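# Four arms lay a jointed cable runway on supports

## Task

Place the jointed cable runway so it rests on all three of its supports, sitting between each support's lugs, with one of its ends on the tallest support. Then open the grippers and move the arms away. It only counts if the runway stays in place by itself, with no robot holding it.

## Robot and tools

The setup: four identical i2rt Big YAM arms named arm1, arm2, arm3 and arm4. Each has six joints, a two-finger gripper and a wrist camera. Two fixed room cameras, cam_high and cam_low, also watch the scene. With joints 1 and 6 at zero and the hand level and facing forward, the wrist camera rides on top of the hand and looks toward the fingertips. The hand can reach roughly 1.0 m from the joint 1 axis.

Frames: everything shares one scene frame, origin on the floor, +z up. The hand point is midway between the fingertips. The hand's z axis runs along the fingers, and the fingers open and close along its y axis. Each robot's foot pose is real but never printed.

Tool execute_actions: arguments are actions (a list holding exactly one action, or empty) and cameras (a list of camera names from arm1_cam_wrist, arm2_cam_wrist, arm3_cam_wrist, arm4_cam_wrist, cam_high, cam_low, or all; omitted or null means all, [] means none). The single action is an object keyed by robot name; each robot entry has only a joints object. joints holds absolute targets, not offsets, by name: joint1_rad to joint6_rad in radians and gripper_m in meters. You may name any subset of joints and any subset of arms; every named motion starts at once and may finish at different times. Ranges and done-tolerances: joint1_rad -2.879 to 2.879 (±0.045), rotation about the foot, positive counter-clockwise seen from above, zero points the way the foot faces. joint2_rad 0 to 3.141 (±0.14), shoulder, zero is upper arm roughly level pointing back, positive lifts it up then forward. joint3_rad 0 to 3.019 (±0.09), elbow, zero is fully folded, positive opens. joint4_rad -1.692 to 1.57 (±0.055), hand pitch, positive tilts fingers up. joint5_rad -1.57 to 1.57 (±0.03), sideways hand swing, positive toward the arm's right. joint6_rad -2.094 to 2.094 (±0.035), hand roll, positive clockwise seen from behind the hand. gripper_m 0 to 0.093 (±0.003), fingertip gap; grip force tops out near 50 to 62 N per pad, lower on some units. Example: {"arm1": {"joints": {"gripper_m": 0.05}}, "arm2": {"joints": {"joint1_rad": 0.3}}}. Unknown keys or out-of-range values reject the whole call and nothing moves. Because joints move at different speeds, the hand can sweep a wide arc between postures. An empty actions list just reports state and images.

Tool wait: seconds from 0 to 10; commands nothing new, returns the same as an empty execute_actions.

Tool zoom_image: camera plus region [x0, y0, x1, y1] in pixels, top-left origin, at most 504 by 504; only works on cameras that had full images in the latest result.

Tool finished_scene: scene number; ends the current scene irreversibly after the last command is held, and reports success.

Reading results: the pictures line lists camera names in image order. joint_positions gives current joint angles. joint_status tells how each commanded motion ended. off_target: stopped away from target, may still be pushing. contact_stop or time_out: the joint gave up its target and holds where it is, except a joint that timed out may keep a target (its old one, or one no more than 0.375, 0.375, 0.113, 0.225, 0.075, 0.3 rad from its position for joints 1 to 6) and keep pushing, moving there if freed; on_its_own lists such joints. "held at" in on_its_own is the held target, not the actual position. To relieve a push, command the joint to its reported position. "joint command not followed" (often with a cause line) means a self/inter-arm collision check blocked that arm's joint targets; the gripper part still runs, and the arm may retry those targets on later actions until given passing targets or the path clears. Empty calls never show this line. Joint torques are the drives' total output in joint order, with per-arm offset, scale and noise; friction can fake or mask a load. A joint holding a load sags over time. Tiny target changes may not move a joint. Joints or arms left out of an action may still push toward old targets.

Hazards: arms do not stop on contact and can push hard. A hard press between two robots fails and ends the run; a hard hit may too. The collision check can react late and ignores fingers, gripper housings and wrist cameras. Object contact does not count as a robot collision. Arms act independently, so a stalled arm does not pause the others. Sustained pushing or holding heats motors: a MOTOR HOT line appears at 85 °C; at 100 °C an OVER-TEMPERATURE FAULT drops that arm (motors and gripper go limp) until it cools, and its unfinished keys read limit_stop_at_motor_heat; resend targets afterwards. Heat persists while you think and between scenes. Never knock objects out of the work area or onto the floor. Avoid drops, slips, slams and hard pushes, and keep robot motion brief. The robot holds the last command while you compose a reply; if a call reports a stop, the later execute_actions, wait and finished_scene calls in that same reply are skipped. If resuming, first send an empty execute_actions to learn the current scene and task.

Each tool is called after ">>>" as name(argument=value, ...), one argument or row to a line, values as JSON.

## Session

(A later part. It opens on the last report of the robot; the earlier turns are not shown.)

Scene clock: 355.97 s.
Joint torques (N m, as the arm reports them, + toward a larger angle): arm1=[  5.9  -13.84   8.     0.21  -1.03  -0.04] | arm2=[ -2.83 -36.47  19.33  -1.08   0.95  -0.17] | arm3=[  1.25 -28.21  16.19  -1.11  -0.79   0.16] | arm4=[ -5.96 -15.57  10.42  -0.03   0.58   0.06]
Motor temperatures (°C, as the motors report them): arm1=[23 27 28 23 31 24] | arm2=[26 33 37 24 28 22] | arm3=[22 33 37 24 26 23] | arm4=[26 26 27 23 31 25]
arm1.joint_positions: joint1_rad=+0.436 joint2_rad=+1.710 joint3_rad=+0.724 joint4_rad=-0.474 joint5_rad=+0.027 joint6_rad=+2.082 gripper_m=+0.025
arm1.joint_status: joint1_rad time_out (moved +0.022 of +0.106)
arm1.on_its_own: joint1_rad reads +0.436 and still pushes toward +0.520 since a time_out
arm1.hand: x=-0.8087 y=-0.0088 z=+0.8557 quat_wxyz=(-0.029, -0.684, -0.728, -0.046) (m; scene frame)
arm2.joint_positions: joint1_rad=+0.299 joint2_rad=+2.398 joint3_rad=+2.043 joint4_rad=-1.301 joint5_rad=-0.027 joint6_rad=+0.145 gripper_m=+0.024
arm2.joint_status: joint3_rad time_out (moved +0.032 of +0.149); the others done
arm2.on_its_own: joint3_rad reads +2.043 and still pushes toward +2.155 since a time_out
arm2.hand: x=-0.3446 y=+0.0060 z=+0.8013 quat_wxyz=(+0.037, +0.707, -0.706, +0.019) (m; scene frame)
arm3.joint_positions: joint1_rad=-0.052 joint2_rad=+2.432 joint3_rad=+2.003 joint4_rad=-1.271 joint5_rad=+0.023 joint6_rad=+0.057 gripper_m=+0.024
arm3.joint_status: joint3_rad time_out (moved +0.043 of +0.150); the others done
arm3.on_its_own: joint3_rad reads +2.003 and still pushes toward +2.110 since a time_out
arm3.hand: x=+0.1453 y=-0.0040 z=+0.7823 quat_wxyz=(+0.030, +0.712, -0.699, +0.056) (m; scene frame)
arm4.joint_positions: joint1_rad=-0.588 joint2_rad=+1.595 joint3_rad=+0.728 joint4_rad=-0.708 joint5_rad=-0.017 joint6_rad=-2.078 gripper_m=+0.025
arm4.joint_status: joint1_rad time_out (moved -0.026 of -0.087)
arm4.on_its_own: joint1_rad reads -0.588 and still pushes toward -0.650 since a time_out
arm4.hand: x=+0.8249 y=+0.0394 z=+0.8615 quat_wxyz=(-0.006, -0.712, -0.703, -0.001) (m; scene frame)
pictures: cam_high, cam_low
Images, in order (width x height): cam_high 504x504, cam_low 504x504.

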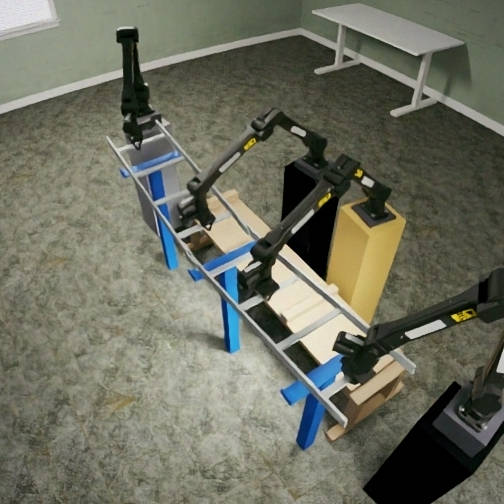

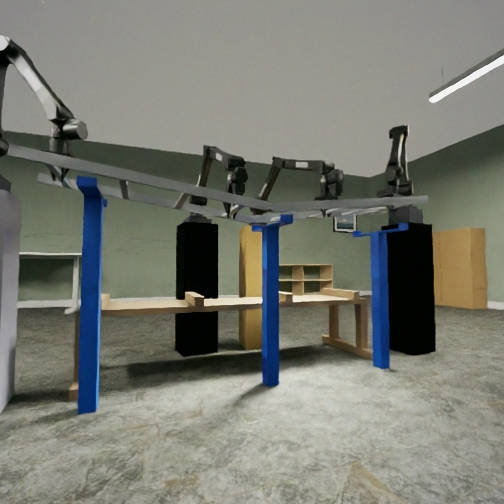

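>>> execute_actions(
  actions=[
    {"arm1":{"joints":{"joint2_rad":1.82,"joint4_rad":-0.37}},"arm2":{"joints":{"joint2_rad":2.42,"joint4_rad":-1.25}},"arm3":{"joints":{"joint2_rad":2.44,"joint4_rad":-1.22}},"arm4":{"joints":{"joint2_rad":1.65,"joint4_rad":-0.62}}},
  ],
)

>>> zoom_image(
  camera="cam_high",
  region=[100,120,440,420],
)

Scene clock: 363.63 s.
Joint torques (N m, as the arm reports them, + toward a larger angle): arm1=[  4.57 -14.66   5.05  -0.31  -0.61  -0.04] | arm2=[ -2.78 -33.44  17.51  -0.04   0.94  -0.19] | arm3=[  1.29 -25.55  14.17   0.17  -0.69   0.16] | arm4=[ -4.73 -14.16   9.32   0.     0.45   0.05]
Motor temperatures (°C, as the motors report them): arm1=[23 27 28 23 30 24] | arm2=[26 33 38 24 28 22] | arm3=[22 33 38 23 26 23] | arm4=[26 26 27 23 30 25]
arm1.joint_positions: joint1_rad=+0.452 joint2_rad=+1.881 joint3_rad=+0.741 joint4_rad=-0.352 joint5_rad=+0.017 joint6_rad=+2.082 gripper_m=+0.025
arm1.joint_status: all done
arm1.on_its_own: joint1_rad reads +0.452 and still pushes toward +0.520 since a time_out
arm1.hand: x=-0.8119 y=-0.0019 z=+0.8007 quat_wxyz=(-0.020, -0.678, -0.734, -0.032) (m; scene frame)
arm2.joint_positions: joint1_rad=+0.298 joint2_rad=+2.478 joint3_rad=+2.062 joint4_rad=-1.244 joint5_rad=-0.025 joint6_rad=+0.144 gripper_m=+0.024
arm2.joint_status: all done
arm2.on_its_own: joint3_rad reads +2.062 and still pushes toward +2.155 since a time_out
arm2.hand: x=-0.3450 y=+0.0123 z=+0.7536 quat_wxyz=(+0.038, +0.707, -0.706, +0.021) (m; scene frame)
arm3.joint_positions: joint1_rad=-0.052 joint2_rad=+2.501 joint3_rad=+2.027 joint4_rad=-1.217 joint5_rad=+0.021 joint6_rad=+0.058 gripper_m=+0.024
arm3.joint_status: all done
arm3.hand: x=+0.1446 y=+0.0032 z=+0.7433 quat_wxyz=(+0.029, +0.712, -0.700, +0.052) (m; scene frame)
arm4.joint_positions: joint1_rad=-0.603 joint2_rad=+1.711 joint3_rad=+0.729 joint4_rad=-0.610 joint5_rad=-0.014 joint6_rad=-2.078 gripper_m=+0.025
arm4.joint_status: all done
arm4.on_its_own: joint1_rad reads -0.603 and still pushes toward -0.650 since a time_out
arm4.hand: x=+0.8246 y=+0.0467 z=+0.8238 quat_wxyz=(-0.013, -0.717, -0.697, -0.004) (m; scene frame)
pictures: arm1_cam_wrist, arm2_cam_wrist, arm3_cam_wrist, arm4_cam_wrist, cam_high, cam_low
Images, in order (width x height): arm1_cam_wrist 504x504, arm2_cam_wrist 504x504, arm3_cam_wrist 504x504, arm4_cam_wrist 504x504, cam_high 504x504, cam_low 504x504.

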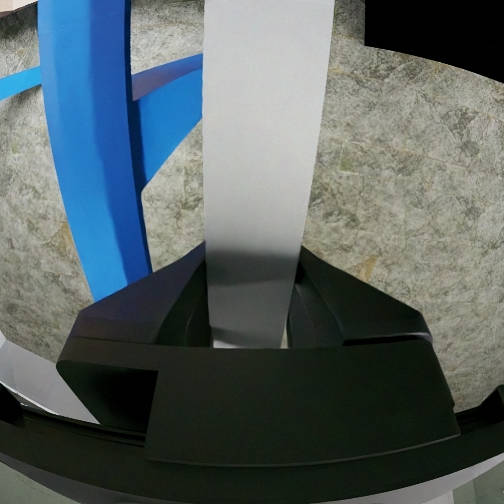

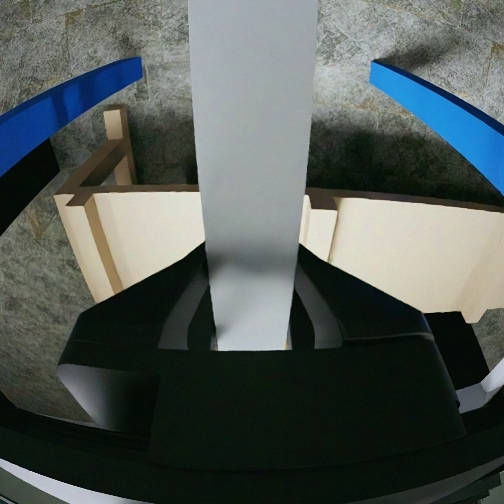

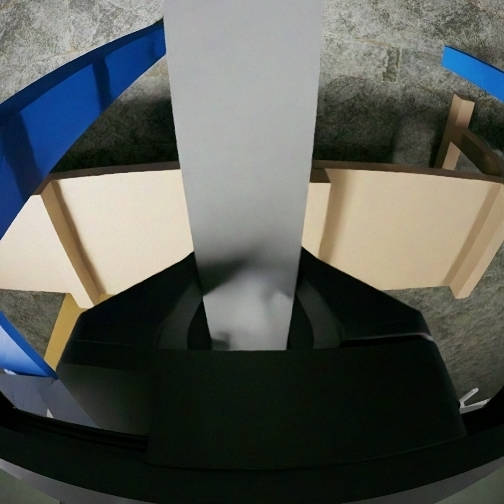

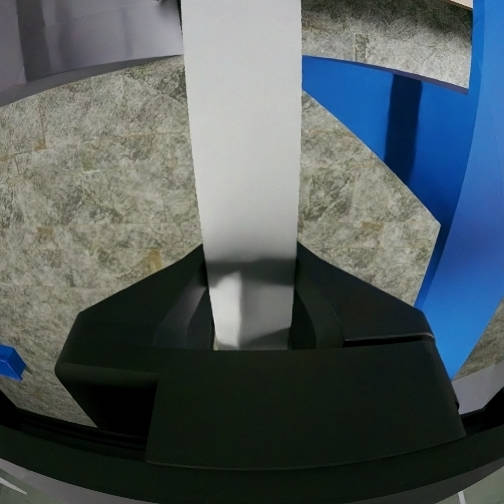

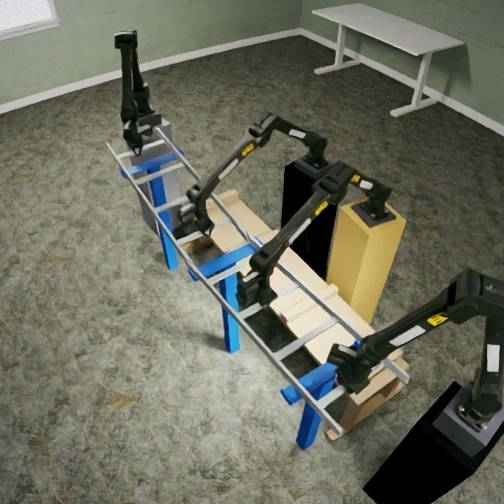

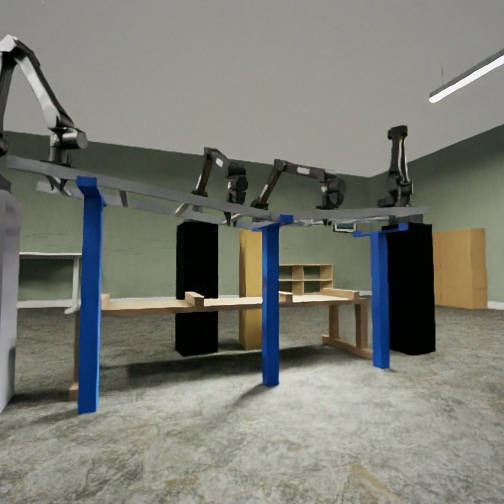

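Region (100, 120, 440, 420) of cam_high's 504x504 image, scaled by 1.482, with more detail than that image has; it fills the top 445 rows of this view, and the rest is white.

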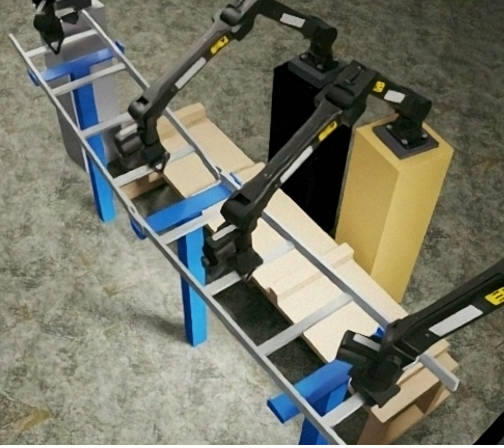

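>>> execute_actions(
  actions=[
    {"arm1":{"joints":{"joint1_rad":0.47,"joint2_rad":2.02,"joint4_rad":-0.2}},"arm2":{"joints":{"joint2_rad":2.52,"joint3_rad":2.08,"joint4_rad":-1.17}},"arm3":{"joints":{"joint2_rad":2.53,"joint3_rad":2.04,"joint4_rad":-1.14}},"arm4":{"joints":{"joint1_rad":-0.61,"joint2_rad":1.82,"joint4_rad":-0.49}}},
  ],
  cameras=["cam_high","cam_low"],
)

>>> zoom_image(
  camera="cam_high",
  region=[100,120,440,420],
)

Scene clock: 372.63 s.
Joint torques (N m, as the arm reports them, + toward a larger angle): arm1=[  0.78 -14.88   2.24  -0.41   0.27  -0.04] | arm2=[ -3.19 -28.8   10.9    1.42   0.4   -0.25] | arm3=[  1.26 -19.36   8.88   3.74  -0.54   0.16] | arm4=[-1.89 -3.29  9.25  5.17 -0.03  0.06]
Motor temperatures (°C, as the motors report them): arm1=[23 27 27 23 30 24] | arm2=[26 33 38 24 27 22] | arm3=[22 32 37 23 26 23] | arm4=[26 26 27 23 29 25]
arm1.joint_positions: joint1_rad=+0.447 joint2_rad=+2.073 joint3_rad=+0.755 joint4_rad=-0.179 joint5_rad=-0.004 joint6_rad=+2.082 gripper_m=+0.025
arm1.joint_status: all done
arm1.hand: x=-0.8167 y=-0.0034 z=+0.7369 quat_wxyz=(-0.009, -0.680, -0.733, -0.031) (m; scene frame)
arm2.joint_positions: joint1_rad=+0.303 joint2_rad=+2.521 joint3_rad=+2.062 joint4_rad=-1.205 joint5_rad=-0.012 joint6_rad=+0.151 gripper_m=+0.024
arm2.joint_status: all done
arm2.hand: x=-0.3464 y=+0.0118 z=+0.7239 quat_wxyz=(+0.034, +0.706, -0.706, +0.027) (m; scene frame)
arm3.joint_positions: joint1_rad=-0.052 joint2_rad=+2.504 joint3_rad=+2.023 joint4_rad=-1.212 joint5_rad=+0.016 joint6_rad=+0.057 gripper_m=+0.024
arm3.joint_status: joint4_rad time_out (moved +0.005 of +0.077); the others done
arm3.on_its_own: joint4_rad reads -1.212 and still pushes toward -1.140 since a time_out
arm3.hand: x=+0.1440 y=+0.0021 z=+0.7401 quat_wxyz=(+0.031, +0.712, -0.700, +0.052) (m; scene frame)
arm4.joint_positions: joint1_rad=-0.596 joint2_rad=+1.726 joint3_rad=+0.729 joint4_rad=-0.594 joint5_rad=-0.002 joint6_rad=-2.078 gripper_m=+0.025
arm4.joint_status: joint4_rad time_out (moved +0.015 of +0.120); the others done
arm4.on_its_own: joint4_rad reads -0.594 and still pushes toward -0.490 since a time_out
arm4.hand: x=+0.8238 y=+0.0471 z=+0.8189 quat_wxyz=(-0.011, -0.714, -0.700, -0.010) (m; scene frame)
pictures: cam_high, cam_low
Images, in order (width x height): cam_high 504x504, cam_low 504x504.

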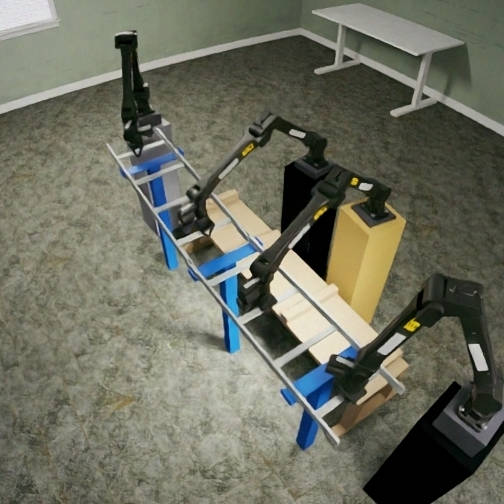

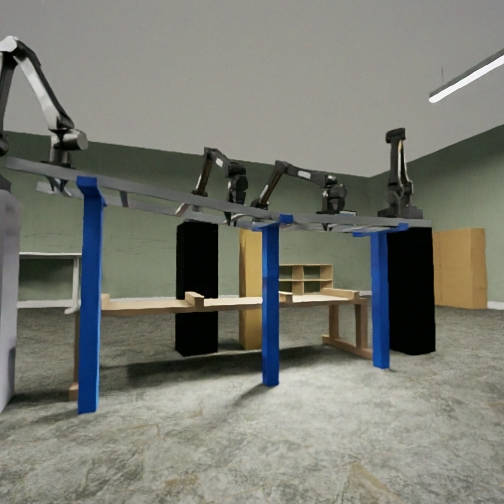

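Region (100, 120, 440, 420) of cam_high's 504x504 image, scaled by 1.482, with more detail than that image has; it fills the top 445 rows of this view, and the rest is white.

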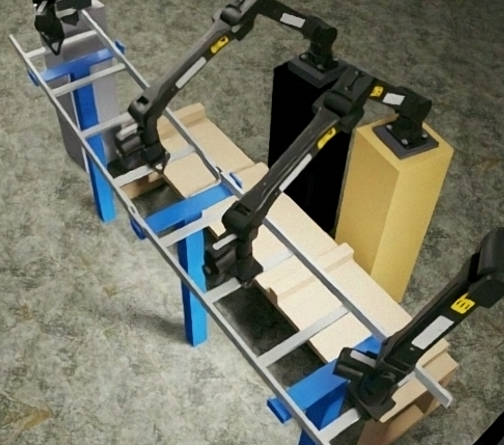

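>>> execute_actions(
  actions=[
    {"arm1":{"joints":{"joint2_rad":2.2,"joint3_rad":0.79,"joint4_rad":-0.1}},"arm2":{"joints":{"joint2_rad":2.56}},"arm4":{"joints":{"joint2_rad":1.73,"joint4_rad":-0.59}},"arm3":{"joints":{"joint2_rad":2.5,"joint4_rad":-1.21}}},
  ],
  cameras=["cam_high","cam_low","arm1_cam_wrist"],
)

Scene clock: 386.53 s.
Joint torques (N m, as the arm reports them, + toward a larger angle): arm1=[ 0.76 -6.23  4.36  1.25  0.27 -0.04] | arm2=[ -3.25 -25.67  10.92   1.03   0.39  -0.24] | arm3=[  1.24 -21.53   8.87   0.66  -0.53   0.16] | arm4=[-1.87 -9.37  9.13  0.94 -0.04  0.06]
Motor temperatures (°C, as the motors report them): arm1=[23 27 27 23 29 24] | arm2=[26 32 36 24 27 22] | arm3=[22 31 34 24 26 23] | arm4=[26 25 26 23 28 25]
arm1.joint_positions: joint1_rad=+0.447 joint2_rad=+2.137 joint3_rad=+0.766 joint4_rad=-0.121 joint5_rad=-0.004 joint6_rad=+2.082 gripper_m=+0.025
arm1.joint_status: all done
arm1.hand: x=-0.8164 y=-0.0034 z=+0.7163 quat_wxyz=(-0.009, -0.680, -0.733, -0.034) (m; scene frame)
arm2.joint_positions: joint1_rad=+0.303 joint2_rad=+2.535 joint3_rad=+2.062 joint4_rad=-1.195 joint5_rad=-0.011 joint6_rad=+0.152 gripper_m=+0.024
arm2.joint_status: all done
arm2.hand: x=-0.3463 y=+0.0107 z=+0.7140 quat_wxyz=(+0.034, +0.706, -0.707, +0.029) (m; scene frame)
arm3.joint_positions: joint1_rad=-0.052 joint2_rad=+2.503 joint3_rad=+2.023 joint4_rad=-1.217 joint5_rad=+0.016 joint6_rad=+0.057 gripper_m=+0.024
arm3.joint_status: all done
arm3.hand: x=+0.1440 y=+0.0012 z=+0.7409 quat_wxyz=(+0.032, +0.712, -0.700, +0.053) (m; scene frame)
arm4.joint_positions: joint1_rad=-0.596 joint2_rad=+1.724 joint3_rad=+0.730 joint4_rad=-0.601 joint5_rad=-0.002 joint6_rad=-2.078 gripper_m=+0.025
arm4.joint_status: all done
arm4.hand: x=+0.8244 y=+0.0467 z=+0.8197 quat_wxyz=(-0.013, -0.714, -0.700, -0.011) (m; scene frame)
pictures: arm1_cam_wrist, cam_high, cam_low
Images, in order (width x height): arm1_cam_wrist 504x504, cam_high 504x504, cam_low 504x504.

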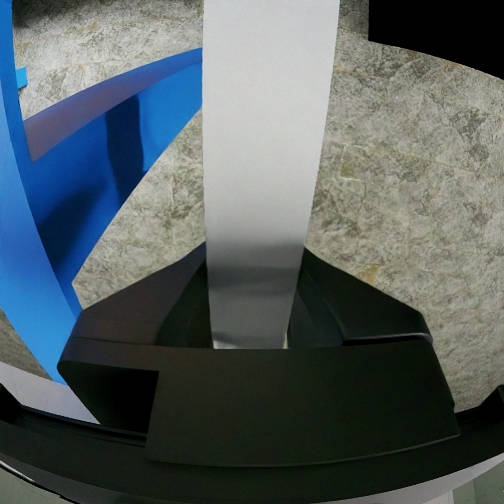

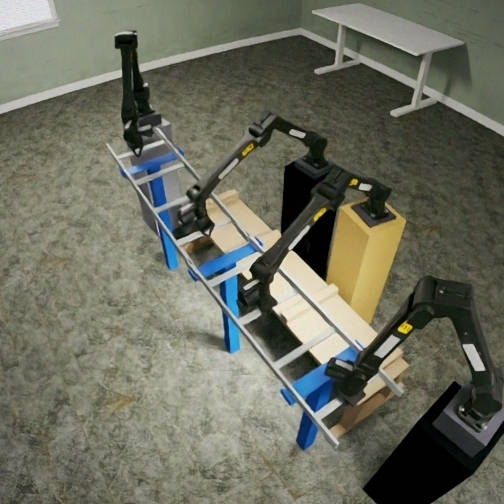

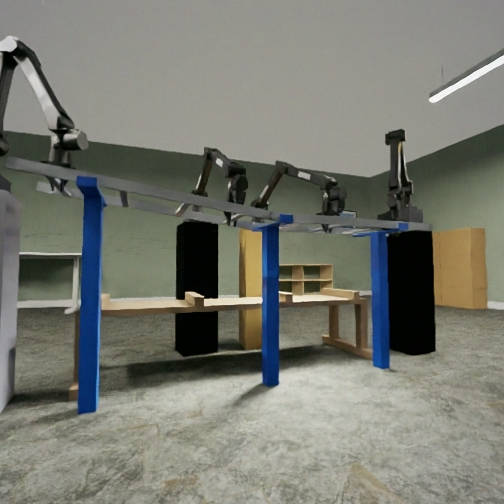

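Seated. Release and lift away.

>>> execute_actions(
  actions=[
    {"arm1":{"joints":{"gripper_m":0.093,"joint2_rad":2.13,"joint3_rad":0.77,"joint4_rad":-0.12}},"arm2":{"joints":{"gripper_m":0.093,"joint2_rad":2.53,"joint3_rad":2.06,"joint4_rad":-1.1}},"arm3":{"joints":{"gripper_m":0.093,"joint3_rad":2.02}},"arm4":{"joints":{"gripper_m":0.093}}},
  ],
  cameras=[],
)

>>> execute_actions(
  actions=[
    {"arm1":{"joints":{"joint2_rad":1.5,"joint4_rad":-0.7}},"arm2":{"joints":{"joint2_rad":2.0,"joint4_rad":-1.5}},"arm3":{"joints":{"joint2_rad":2.0,"joint4_rad":-1.5}},"arm4":{"joints":{"joint2_rad":1.2,"joint4_rad":-1.0}}},
  ],
  cameras=["cam_high","cam_low"],
)

Scene clock: 396.67 s.
Joint torques (N m, as the arm reports them, + toward a larger angle): arm1=[ -0.67 -11.62   2.53   0.53   0.22  -0.04] | arm2=[ -0.47 -28.29   9.12   0.85   0.07  -0.11] | arm3=[ -0.14 -21.22   7.57   0.63  -0.03   0.05] | arm4=[-1.27 -9.56  8.41  0.96 -0.06  0.05]
Motor temperatures (°C, as the motors report them): arm1=[23 27 27 23 29 24] | arm2=[26 32 35 24 27 22] | arm3=[22 31 33 24 26 23] | arm4=[26 25 26 23 28 25]
arm1.joint_positions: joint1_rad=+0.465 joint2_rad=+2.139 joint3_rad=+0.766 joint4_rad=-0.123 joint5_rad=-0.003 joint6_rad=+2.082 gripper_m=+0.093
arm1.joint_status: all done
arm1.hand: x=-0.8206 y=+0.0013 z=+0.7159 quat_wxyz=(-0.009, -0.673, -0.738, -0.032) (m; scene frame)
arm2.joint_positions: joint1_rad=+0.259 joint2_rad=+2.534 joint3_rad=+2.062 joint4_rad=-1.117 joint5_rad=-0.004 joint6_rad=+0.139 gripper_m=+0.093
arm2.joint_status: all done
arm2.hand: x=-0.3170 y=+0.0341 z=+0.7135 quat_wxyz=(+0.008, +0.696, -0.718, -0.001) (m; scene frame)
arm3.joint_positions: joint1_rad=-0.039 joint2_rad=+2.503 joint3_rad=+2.019 joint4_rad=-1.217 joint5_rad=+0.002 joint6_rad=+0.070 gripper_m=+0.093
arm3.joint_status: all done
arm3.hand: x=+0.1328 y=-0.0016 z=+0.7394 quat_wxyz=(+0.038, +0.712, -0.700, +0.051) (m; scene frame)
arm4.joint_positions: joint1_rad=-0.603 joint2_rad=+1.724 joint3_rad=+0.739 joint4_rad=-0.601 joint5_rad=-0.002 joint6_rad=-2.078 gripper_m=+0.093
arm4.joint_status: all done
arm4.hand: x=+0.8212 y=+0.0515 z=+0.8216 quat_wxyz=(-0.008, -0.717, -0.697, -0.010) (m; scene frame)
pictures: none
No camera images: the call's "cameras" was empty. Leave "cameras" out to get every camera's image.

Scene clock: 398.50 s.
Joint torques (N m, as the arm reports them, + toward a larger angle): arm1=[-0.6  -8.39  7.9   0.06  0.23 -0.03] | arm2=[  0.28 -24.41  10.98   0.08   0.11  -0.1 ] | arm3=[  0.1  -18.21   9.84   0.37  -0.03   0.04] | arm4=[-1.13 -5.38 12.38  0.25 -0.06  0.07]
Motor temperatures (°C, as the motors report them): arm1=[23 27 27 23 29 24] | arm2=[26 32 35 24 27 22] | arm3=[22 31 33 24 25 23] | arm4=[26 25 27 23 28 25]
arm1.joint_positions: joint1_rad=+0.465 joint2_rad=+1.503 joint3_rad=+0.766 joint4_rad=-0.688 joint5_rad=-0.003 joint6_rad=+2.082 gripper_m=+0.093
arm1.joint_status: all done
arm1.hand: x=-0.8149 y=+0.0069 z=+0.9352 quat_wxyz=(-0.017, -0.672, -0.737, -0.066) (m; scene frame)
arm2.joint_positions: joint1_rad=+0.259 joint2_rad=+2.003 joint3_rad=+2.057 joint4_rad=-1.484 joint5_rad=-0.004 joint6_rad=+0.139 gripper_m=+0.093
arm2.joint_status: all done
arm2.hand: x=-0.3078 y=-0.0176 z=+1.0646 quat_wxyz=(-0.041, +0.694, -0.716, -0.064) (m; scene frame)
arm3.joint_positions: joint1_rad=-0.039 joint2_rad=+2.001 joint3_rad=+2.008 joint4_rad=-1.491 joint5_rad=+0.002 joint6_rad=+0.070 gripper_m=+0.093
arm3.joint_status: all done
arm3.hand: x=+0.1336 y=-0.0305 z=+1.0633 quat_wxyz=(-0.032, +0.713, -0.700, -0.032) (m; scene frame)
arm4.joint_positions: joint1_rad=-0.603 joint2_rad=+1.196 joint3_rad=+0.739 joint4_rad=-0.987 joint5_rad=-0.002 joint6_rad=-2.078 gripper_m=+0.093
arm4.joint_status: all done
arm4.hand: x=+0.8482 y=+0.0324 z=+0.9869 quat_wxyz=(+0.060, -0.715, -0.697, +0.009) (m; scene frame)
pictures: cam_high, cam_low
Images, in order (width x height): cam_high 504x504, cam_low 504x504.

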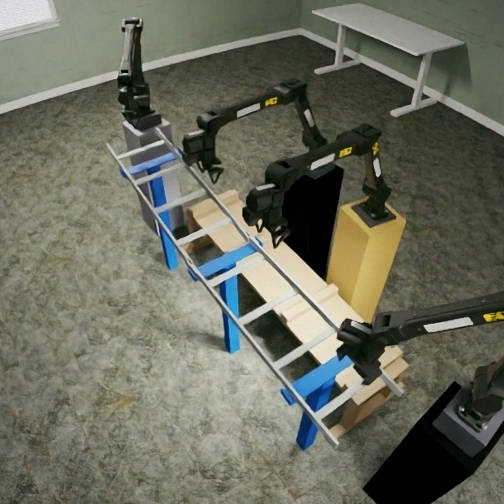

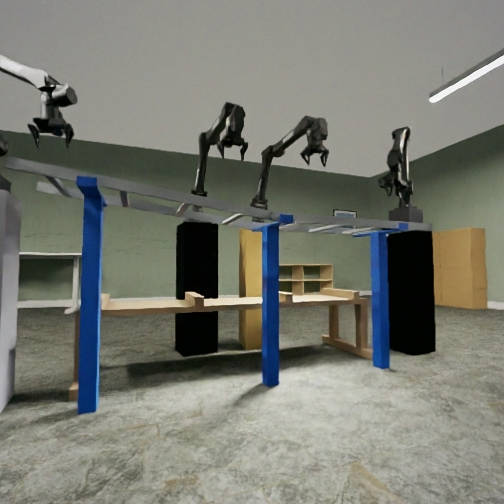

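>>> finished_scene(
  scene=1,
)

The scene is finished: the task was done.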